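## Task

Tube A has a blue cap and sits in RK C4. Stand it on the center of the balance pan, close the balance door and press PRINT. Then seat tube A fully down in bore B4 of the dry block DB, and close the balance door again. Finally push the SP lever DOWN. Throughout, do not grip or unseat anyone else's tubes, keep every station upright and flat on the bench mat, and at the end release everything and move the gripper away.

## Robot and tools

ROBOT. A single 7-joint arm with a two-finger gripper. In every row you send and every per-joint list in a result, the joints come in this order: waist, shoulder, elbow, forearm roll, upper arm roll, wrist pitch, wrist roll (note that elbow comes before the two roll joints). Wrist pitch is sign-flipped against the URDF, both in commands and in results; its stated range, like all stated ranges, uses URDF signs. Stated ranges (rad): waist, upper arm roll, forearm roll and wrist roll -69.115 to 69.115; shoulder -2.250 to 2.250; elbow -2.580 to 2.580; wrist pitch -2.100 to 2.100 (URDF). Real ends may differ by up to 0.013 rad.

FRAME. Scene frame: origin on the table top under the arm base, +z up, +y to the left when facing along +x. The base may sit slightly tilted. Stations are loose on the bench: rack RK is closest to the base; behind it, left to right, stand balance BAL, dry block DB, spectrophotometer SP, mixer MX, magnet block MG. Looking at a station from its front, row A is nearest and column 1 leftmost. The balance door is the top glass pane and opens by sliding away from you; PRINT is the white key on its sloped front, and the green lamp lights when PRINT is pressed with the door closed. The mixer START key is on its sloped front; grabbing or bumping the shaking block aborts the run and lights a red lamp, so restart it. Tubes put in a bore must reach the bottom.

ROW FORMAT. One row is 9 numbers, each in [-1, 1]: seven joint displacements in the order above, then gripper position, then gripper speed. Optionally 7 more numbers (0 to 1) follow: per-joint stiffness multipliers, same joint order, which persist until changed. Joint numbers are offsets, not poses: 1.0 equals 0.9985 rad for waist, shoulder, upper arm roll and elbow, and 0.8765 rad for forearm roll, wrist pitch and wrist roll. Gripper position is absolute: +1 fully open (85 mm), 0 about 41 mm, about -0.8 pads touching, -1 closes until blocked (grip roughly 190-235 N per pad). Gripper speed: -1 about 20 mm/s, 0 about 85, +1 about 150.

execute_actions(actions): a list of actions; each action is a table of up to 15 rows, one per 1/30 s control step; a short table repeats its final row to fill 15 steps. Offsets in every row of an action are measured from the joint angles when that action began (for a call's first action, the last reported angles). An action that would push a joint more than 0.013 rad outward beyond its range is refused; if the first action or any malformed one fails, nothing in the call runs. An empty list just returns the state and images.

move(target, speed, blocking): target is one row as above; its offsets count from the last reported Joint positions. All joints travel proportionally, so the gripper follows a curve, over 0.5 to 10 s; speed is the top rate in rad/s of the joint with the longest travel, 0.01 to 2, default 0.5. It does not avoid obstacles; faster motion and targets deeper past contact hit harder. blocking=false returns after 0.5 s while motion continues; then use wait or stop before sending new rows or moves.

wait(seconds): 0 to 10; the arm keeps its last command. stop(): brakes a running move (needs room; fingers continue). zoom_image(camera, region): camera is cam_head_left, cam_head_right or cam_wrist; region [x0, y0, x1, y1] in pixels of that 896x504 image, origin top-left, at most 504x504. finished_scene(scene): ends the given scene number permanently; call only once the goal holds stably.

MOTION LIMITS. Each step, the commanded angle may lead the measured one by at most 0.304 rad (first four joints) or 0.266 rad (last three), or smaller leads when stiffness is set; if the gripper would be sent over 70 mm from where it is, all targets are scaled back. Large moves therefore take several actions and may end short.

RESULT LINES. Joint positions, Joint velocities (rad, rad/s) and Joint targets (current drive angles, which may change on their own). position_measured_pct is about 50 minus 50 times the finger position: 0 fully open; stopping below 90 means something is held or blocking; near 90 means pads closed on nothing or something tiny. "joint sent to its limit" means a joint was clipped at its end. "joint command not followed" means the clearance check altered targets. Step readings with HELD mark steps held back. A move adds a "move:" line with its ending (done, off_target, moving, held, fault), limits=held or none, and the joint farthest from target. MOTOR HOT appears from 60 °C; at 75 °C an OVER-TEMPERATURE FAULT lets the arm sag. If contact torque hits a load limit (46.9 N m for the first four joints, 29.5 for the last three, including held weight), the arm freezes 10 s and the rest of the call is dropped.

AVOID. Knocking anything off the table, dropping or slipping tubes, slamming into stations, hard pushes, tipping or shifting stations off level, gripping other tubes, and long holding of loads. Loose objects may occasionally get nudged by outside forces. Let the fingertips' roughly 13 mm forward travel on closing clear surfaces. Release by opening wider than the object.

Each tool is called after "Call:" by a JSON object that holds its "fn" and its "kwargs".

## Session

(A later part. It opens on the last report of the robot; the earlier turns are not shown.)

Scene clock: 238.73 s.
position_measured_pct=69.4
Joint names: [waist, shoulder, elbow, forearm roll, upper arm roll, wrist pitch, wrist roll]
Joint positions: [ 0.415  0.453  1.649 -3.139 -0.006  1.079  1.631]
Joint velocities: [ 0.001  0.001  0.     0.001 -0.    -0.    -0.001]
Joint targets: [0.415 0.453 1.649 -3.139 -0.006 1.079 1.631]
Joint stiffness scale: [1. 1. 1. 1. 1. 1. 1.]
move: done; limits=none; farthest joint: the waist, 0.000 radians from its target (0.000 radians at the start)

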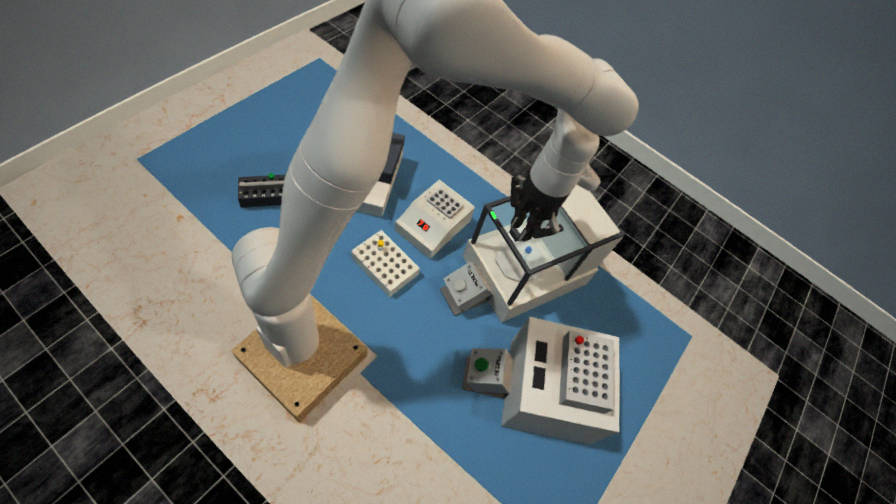

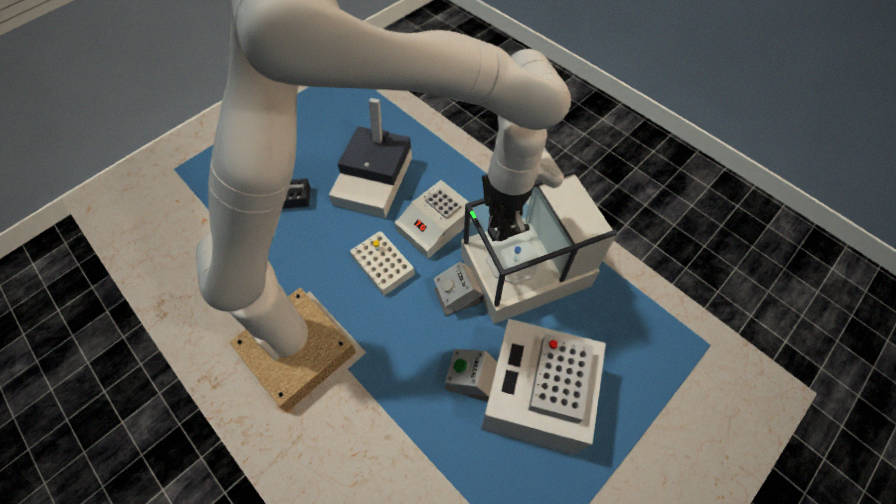

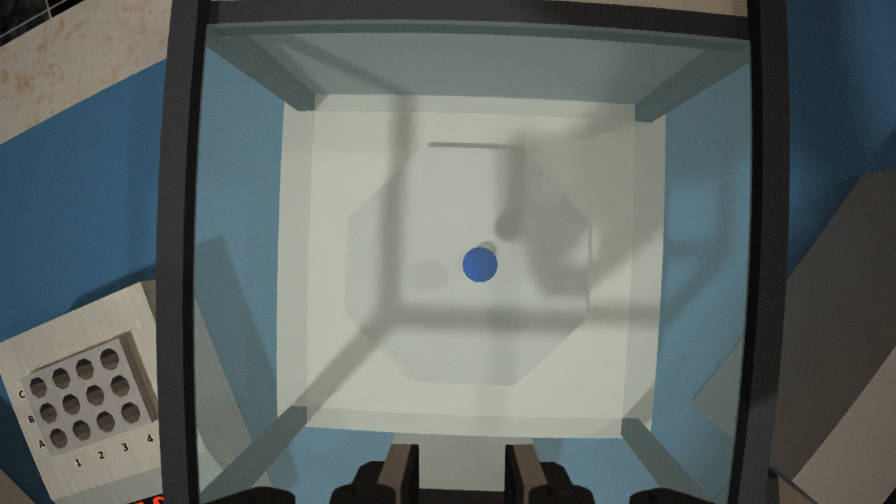

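Call:
{"fn": "execute_actions", "kwargs": {"actions": []}}

Call:
{"fn": "move", "kwargs": {"target": [0,0.127,-0.224,0,0,0.11,0,-0.45,0], "speed": 0.25}}

Call:
{"fn": "move", "kwargs": {"target": [0,0.137,-0.26,0,0,0.14,0,-0.45,0], "speed": 0.25}}

Scene clock: 249.90 s.
position_measured_pct=69.4
Joint names: [waist, shoulder, elbow, forearm roll, upper arm roll, wrist pitch, wrist roll]
Joint positions: [ 0.415  0.453  1.649 -3.139 -0.006  1.079  1.631]
Joint velocities: [ 0.001 -0.002  0.001  0.001 -0.     0.    -0.   ]
Joint targets: [0.415 0.453 1.649 -3.139 -0.006 1.079 1.631]
Joint stiffness scale: [1. 1. 1. 1. 1. 1. 1.]

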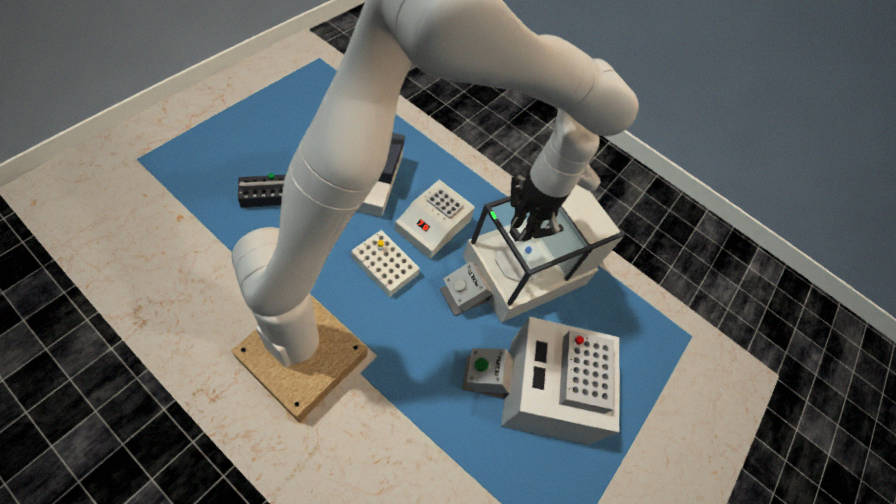

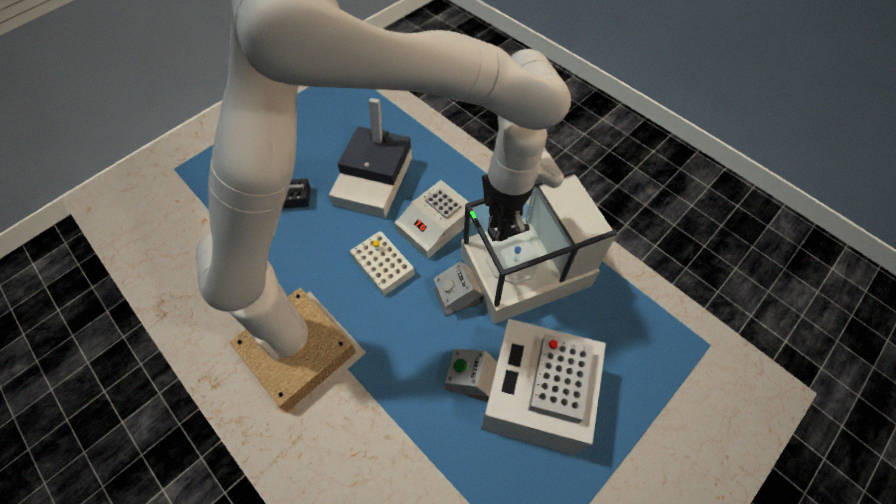

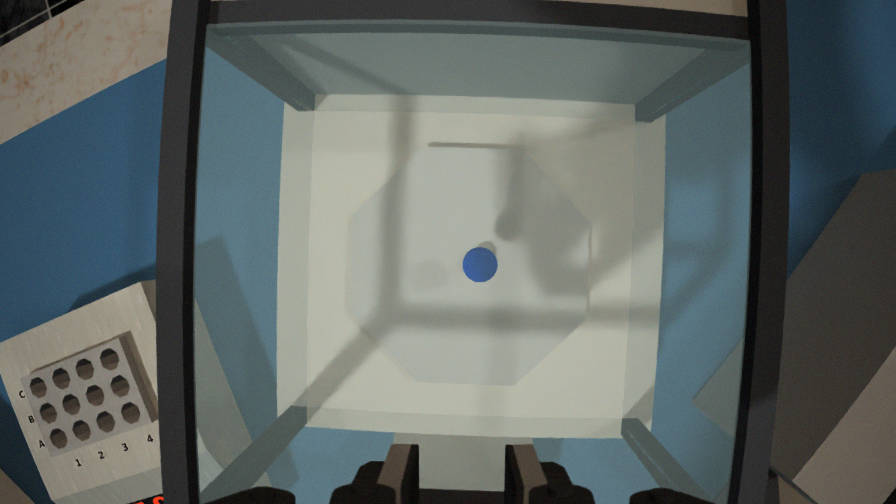

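Scene clock: 251.27 s.
position_measured_pct=69.4
Joint names: [waist, shoulder, elbow, forearm roll, upper arm roll, wrist pitch, wrist roll]
Joint positions: [ 0.414  0.576  1.43  -3.139 -0.006  1.171  1.631]
Joint velocities: [-0.002  0.001 -0.002  0.    -0.     0.     0.001]
Joint targets: [0.415 0.580 1.425 -3.139 -0.006 1.175 1.631]
Joint stiffness scale: [1. 1. 1. 1. 1. 1. 1.]
move: done; limits=none; farthest joint: the shoulder, 0.004 radians from its target (0.127 radians at the start)

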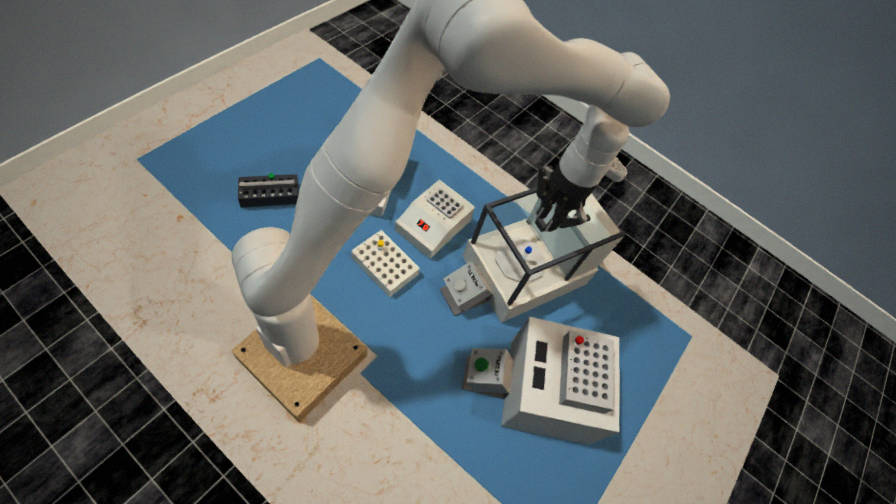

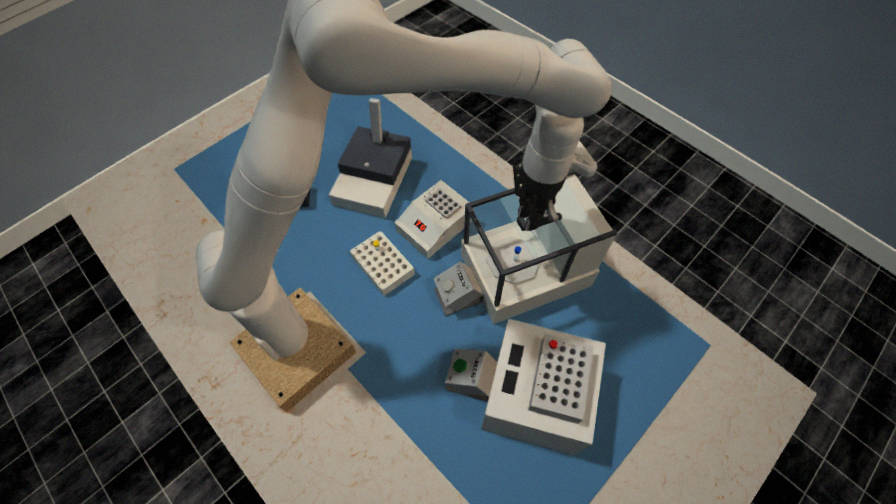

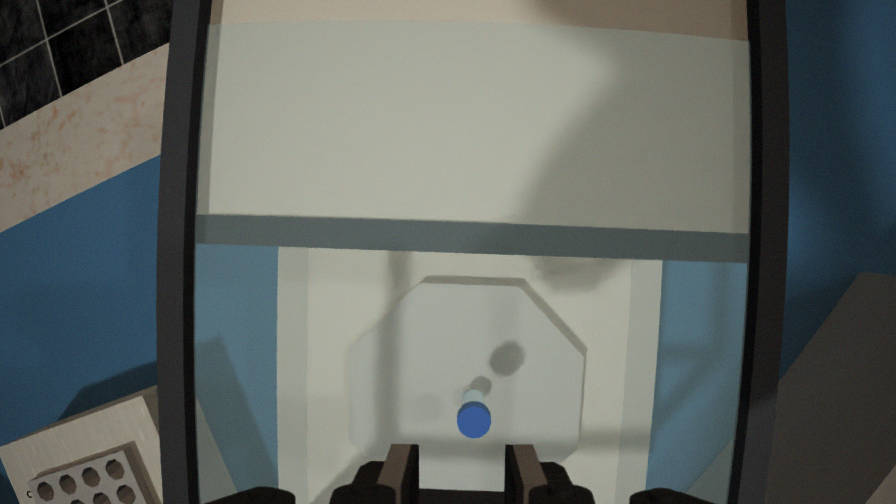

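Scene clock: 252.77 s.
position_measured_pct=69.4
Joint names: [waist, shoulder, elbow, forearm roll, upper arm roll, wrist pitch, wrist roll]
Joint positions: [ 0.413  0.71   1.175 -3.139 -0.006  1.289  1.631]
Joint velocities: [ 0.001  0.    -0.001  0.     0.     0.002  0.   ]
Joint targets: [0.414 0.712 1.170 -3.139 -0.006 1.294 1.631]
Joint stiffness scale: [1. 1. 1. 1. 1. 1. 1.]
move: done; limits=none; farthest joint: the elbow, 0.004 radians from its target (0.259 radians at the start)

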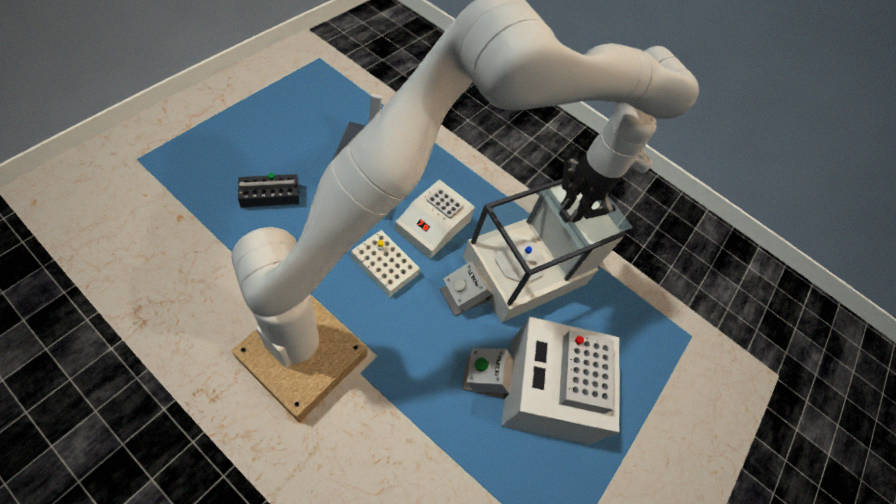

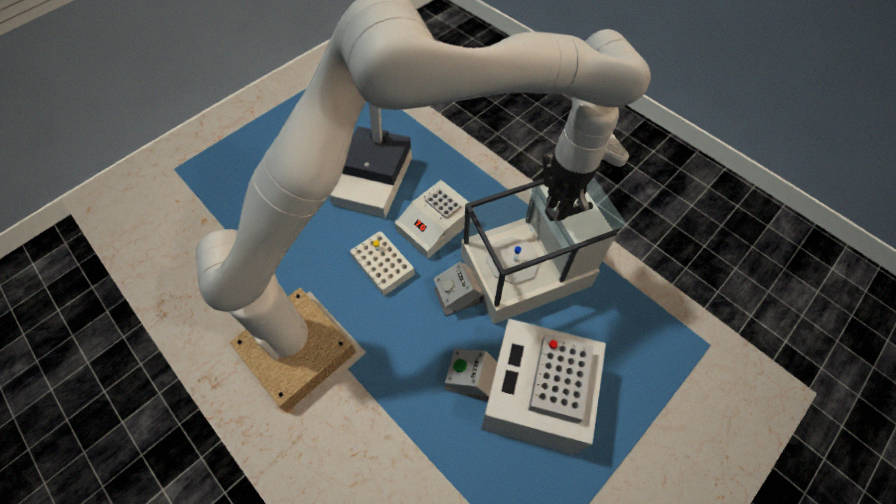

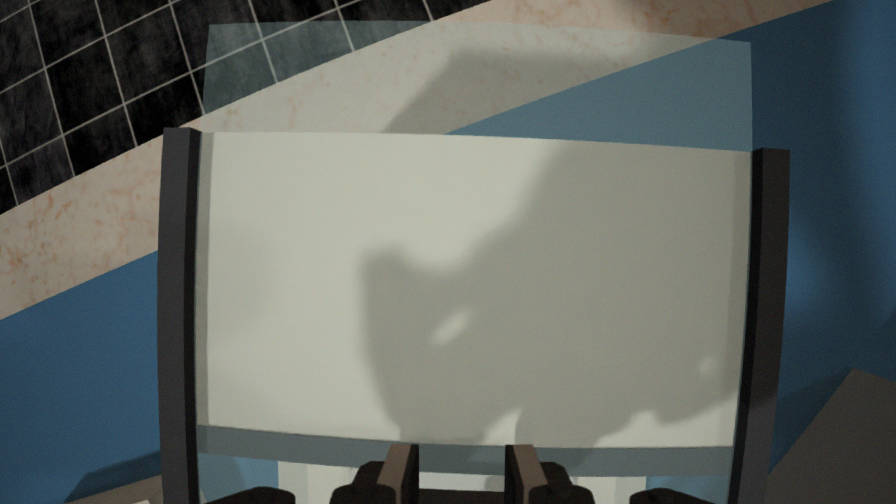

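Call:
{"fn": "move", "kwargs": {"target": [0,0,0,0,0,0,0,0.1,0.5]}}

Call:
{"fn": "move", "kwargs": {"target": [0,-0.03,-0.085,0,0,0.135,0,0.1,0]}}

Call:
{"fn": "move", "kwargs": {"target": [0.013,-0.163,0.2,0,0,-0.04,0,-0.3,0]}}

Scene clock: 258.07 s.
position_measured_pct=45.2
Joint names: [waist, shoulder, elbow, forearm roll, upper arm roll, wrist pitch, wrist roll]
Joint positions: [ 0.413  0.71   1.175 -3.139 -0.006  1.289  1.631]
Joint velocities: [ 0.     0.     0.     0.     0.001 -0.    -0.   ]
Joint targets: [0.413 0.710 1.175 -3.139 -0.006 1.289 1.631]
Joint stiffness scale: [1. 1. 1. 1. 1. 1. 1.]
move: done; limits=none; farthest joint: the waist, 0.000 radians from its target (0.000 radians at the start)

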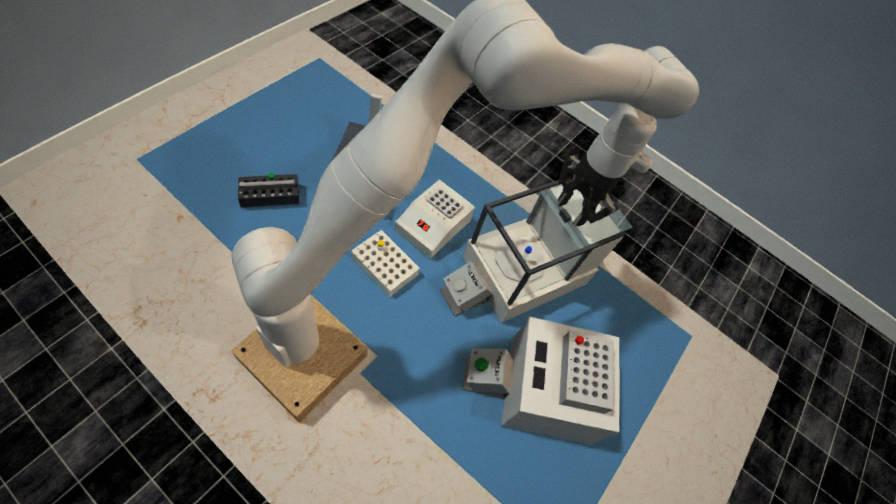

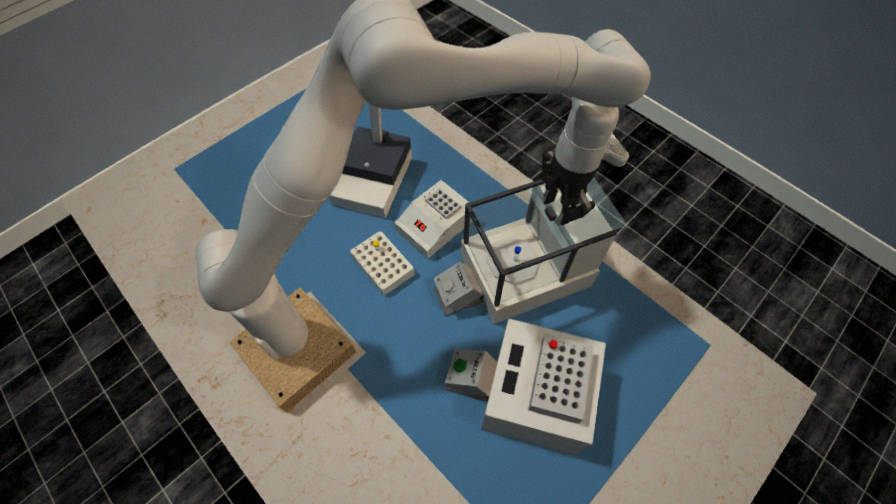

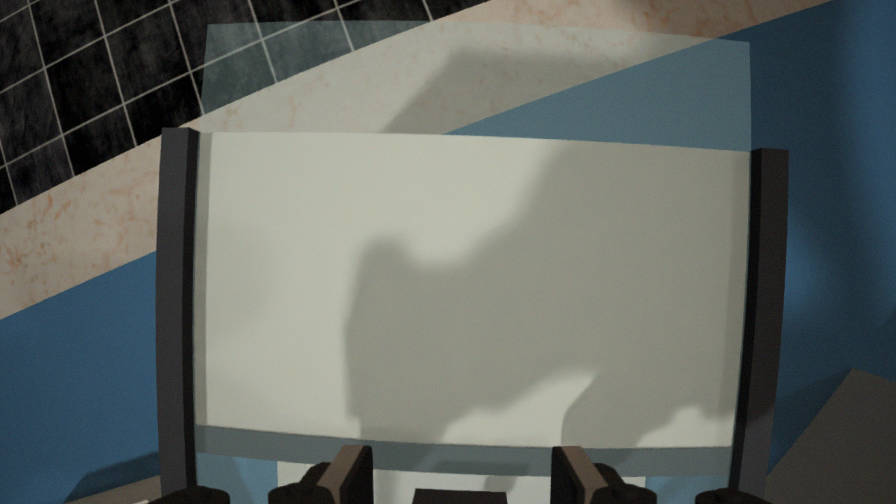

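Scene clock: 258.87 s.
position_measured_pct=45.2
Joint names: [waist, shoulder, elbow, forearm roll, upper arm roll, wrist pitch, wrist roll]
Joint positions: [ 0.413  0.682  1.095 -3.139 -0.006  1.403  1.631]
Joint velocities: [ 0.001 -0.002 -0.001 -0.001  0.     0.    -0.   ]
Joint targets: [0.413 0.680 1.090 -3.139 -0.006 1.408 1.631]
Joint stiffness scale: [1. 1. 1. 1. 1. 1. 1.]
move: done; limits=none; farthest joint: the elbow, 0.005 radians from its target (0.085 radians at the start)

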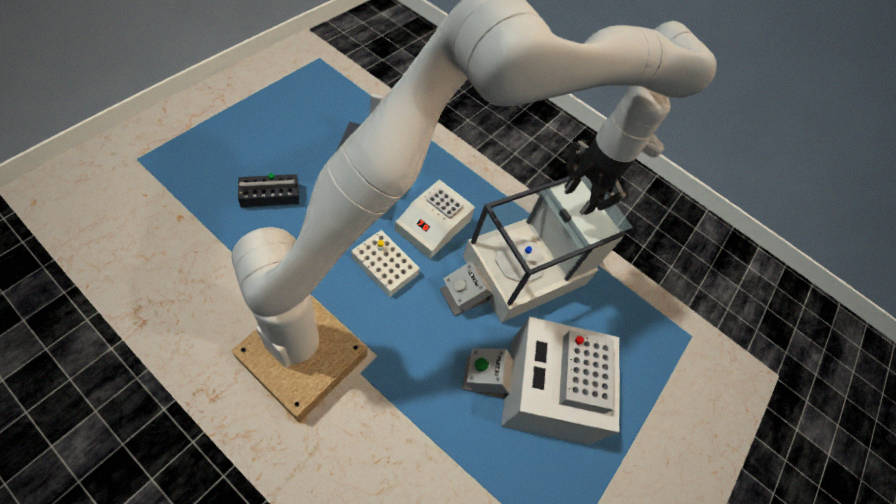

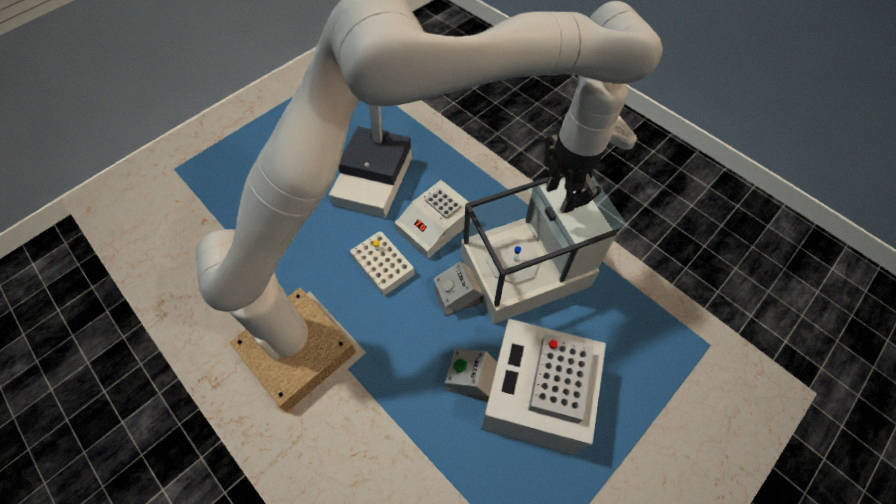

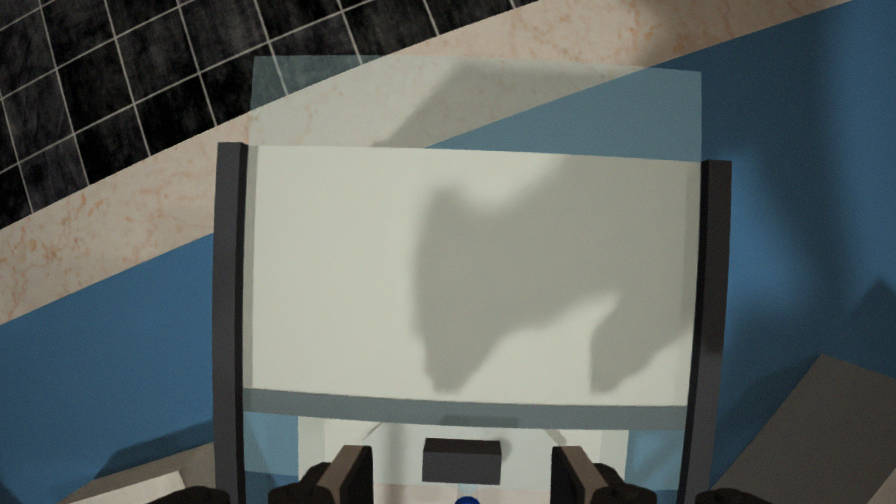

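Scene clock: 259.87 s.
position_measured_pct=65.1
Joint names: [waist, shoulder, elbow, forearm roll, upper arm roll, wrist pitch, wrist roll]
Joint positions: [ 0.423  0.521  1.29  -3.139 -0.006  1.373  1.631]
Joint velocities: [-0.001 -0.003  0.001 -0.    -0.001  0.001 -0.   ]
Joint targets: [0.425 0.519 1.294 -3.139 -0.006 1.368 1.631]
Joint stiffness scale: [1. 1. 1. 1. 1. 1. 1.]
move: done; limits=none; farthest joint: the elbow, 0.005 radians from its target (0.200 radians at the start)

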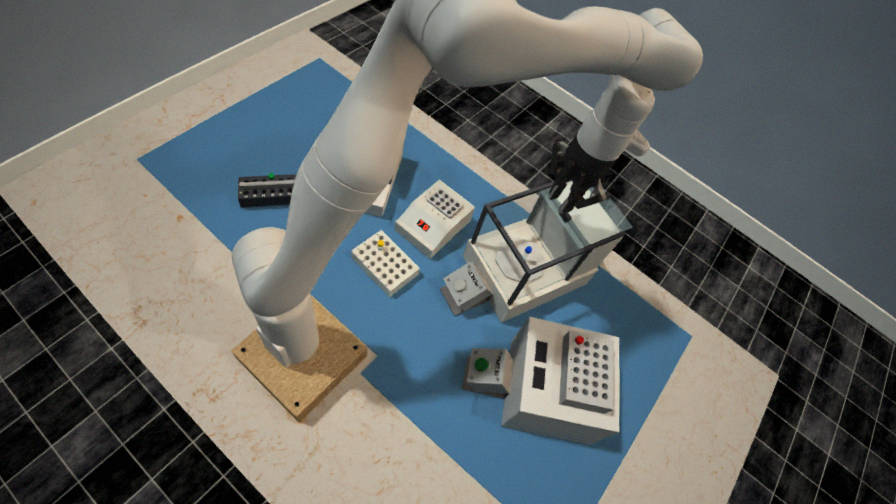

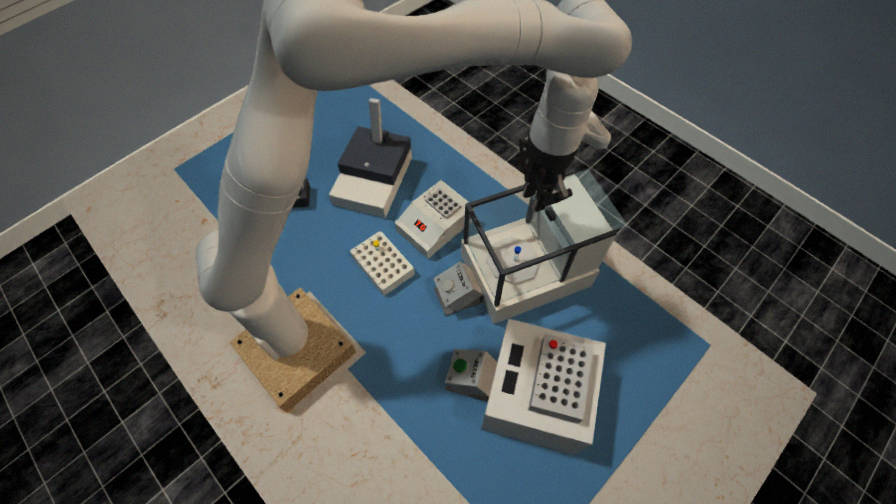

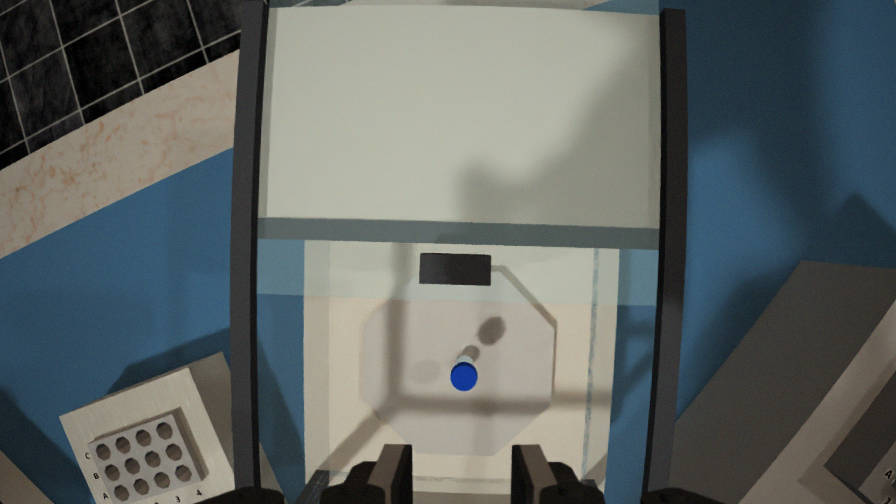

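Call:
{"fn": "move", "kwargs": {"target": [-0.004,0.135,0.217,0,0,-0.404,0,-0.3,0], "speed": 0.4}}

Call:
{"fn": "move", "kwargs": {"target": [0,0.06,0.05,0,0,-0.13,0,-0.3,0], "speed": 0.15}}

Scene clock: 265.37 s.
position_measured_pct=65.1
Joint names: [waist, shoulder, elbow, forearm roll, upper arm roll, wrist pitch, wrist roll]
Joint positions: [ 0.421  0.654  1.501 -3.139 -0.006  1.024  1.631]
Joint velocities: [-0.002  0.003  0.001  0.001 -0.    -0.001 -0.   ]
Joint targets: [0.419 0.656 1.506 -3.139 -0.006 1.019 1.631]
Joint stiffness scale: [1. 1. 1. 1. 1. 1. 1.]
move: done; limits=none; farthest joint: the elbow, 0.005 radians from its target (0.217 radians at the start)

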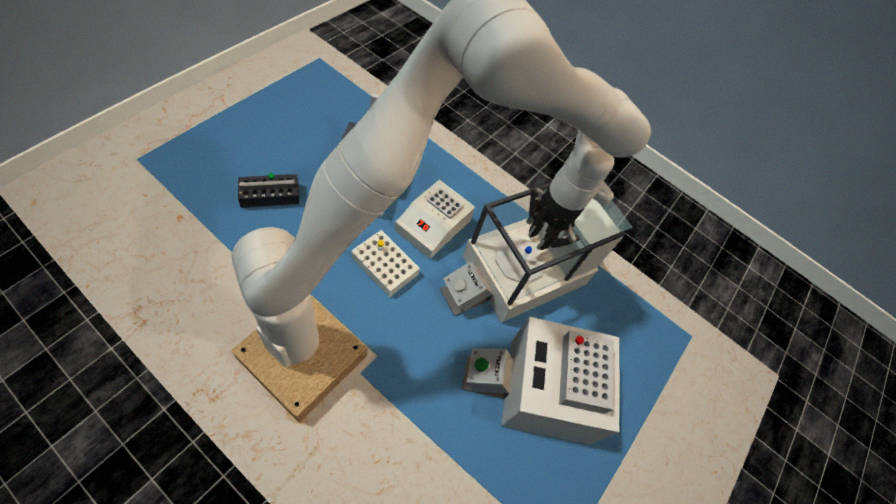

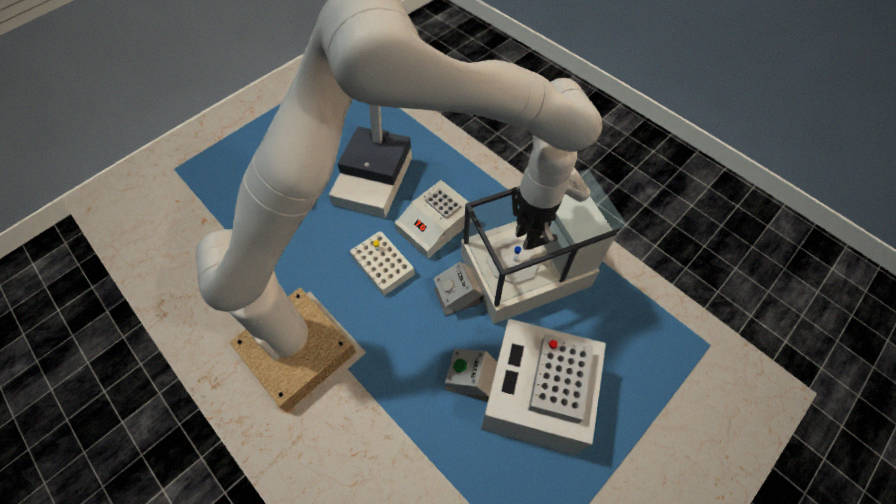

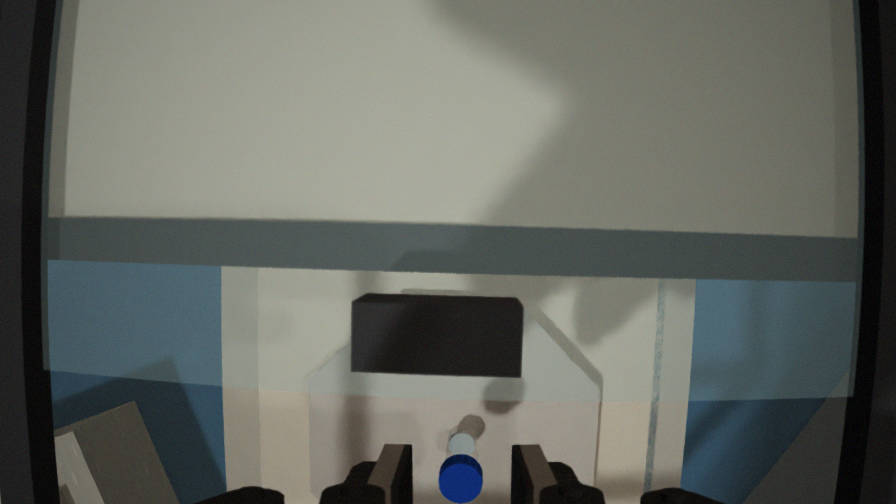

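Scene clock: 266.53 s.
position_measured_pct=65.1
Joint names: [waist, shoulder, elbow, forearm roll, upper arm roll, wrist pitch, wrist roll]
Joint positions: [ 0.421  0.712  1.546 -3.139 -0.006  0.915  1.631]
Joint velocities: [ 0.     0.003 -0.     0.     0.     0.    -0.001]
Joint targets: [0.421 0.714 1.551 -3.139 -0.006 0.910 1.631]
Joint stiffness scale: [1. 1. 1. 1. 1. 1. 1.]
move: done; limits=none; farthest joint: the elbow, 0.005 radians from its target (0.050 radians at the start)

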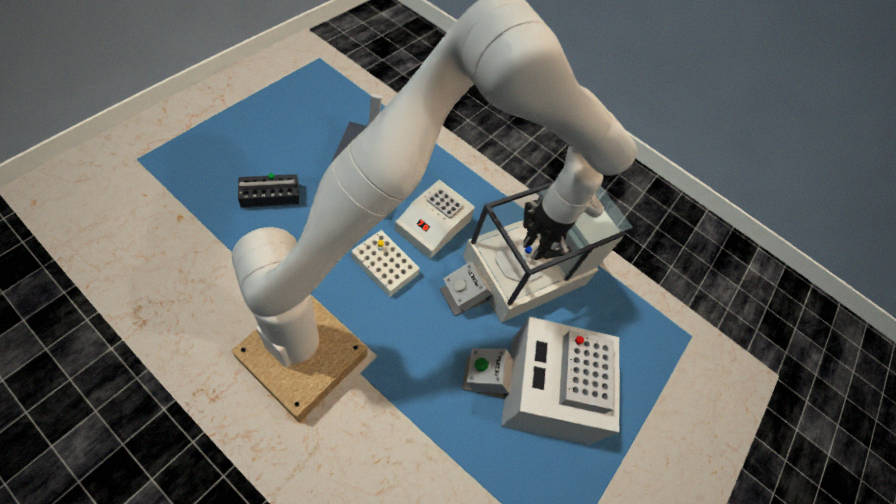

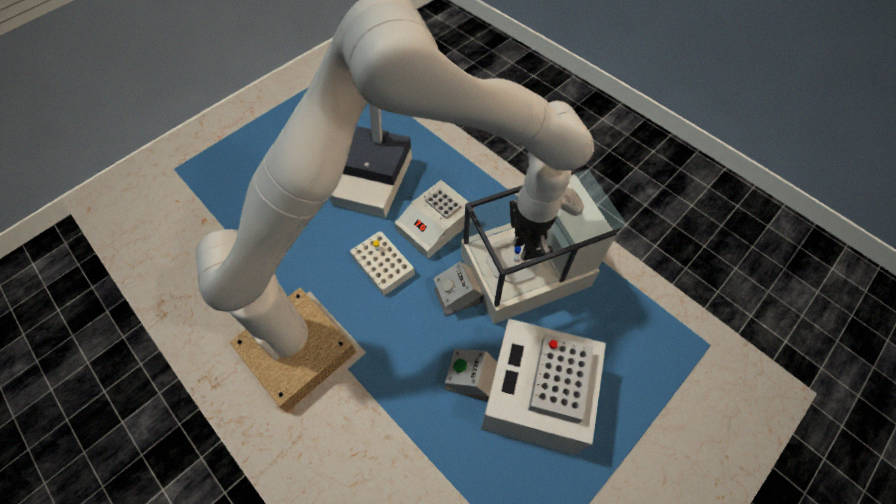

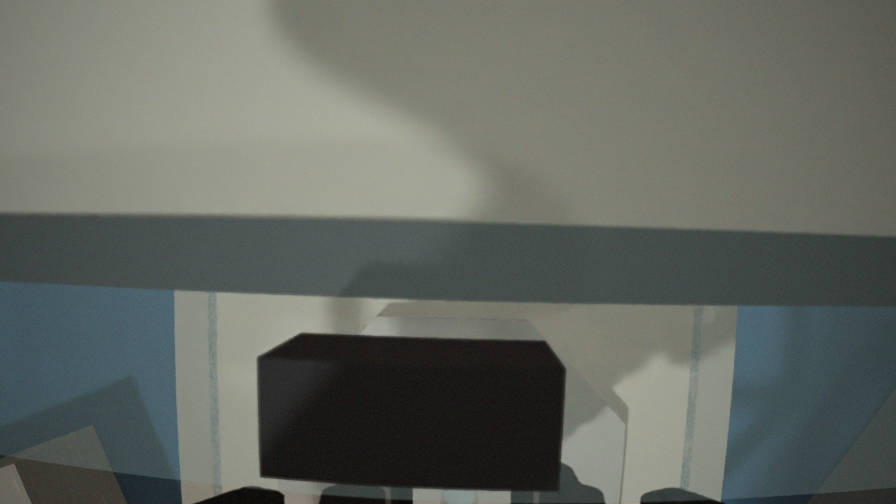

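Call:
{"fn": "zoom_image", "kwargs": {"camera": "cam_head_right", "region": [460,180,620,290]}}

Call:
{"fn": "zoom_image", "kwargs": {"camera": "cam_head_left", "region": [470,180,630,290]}}

Region (460, 180, 620, 290) of cam_head_right's 896x504 image, scaled by 3.150, with more detail than that image has; it fills the top 346 rows of this view, and the rest is white.

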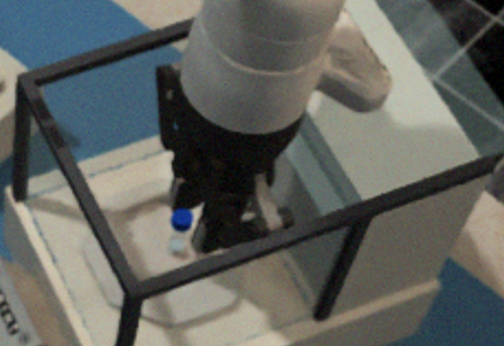

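Region (470, 180, 630, 290) of cam_head_left's 896x504 image, scaled by 3.150, with more detail than that image has; it fills the top 346 rows of this view, and the rest is white.

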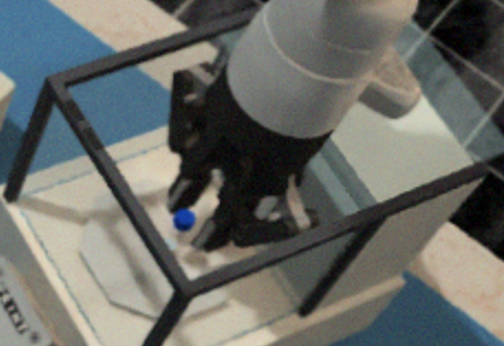

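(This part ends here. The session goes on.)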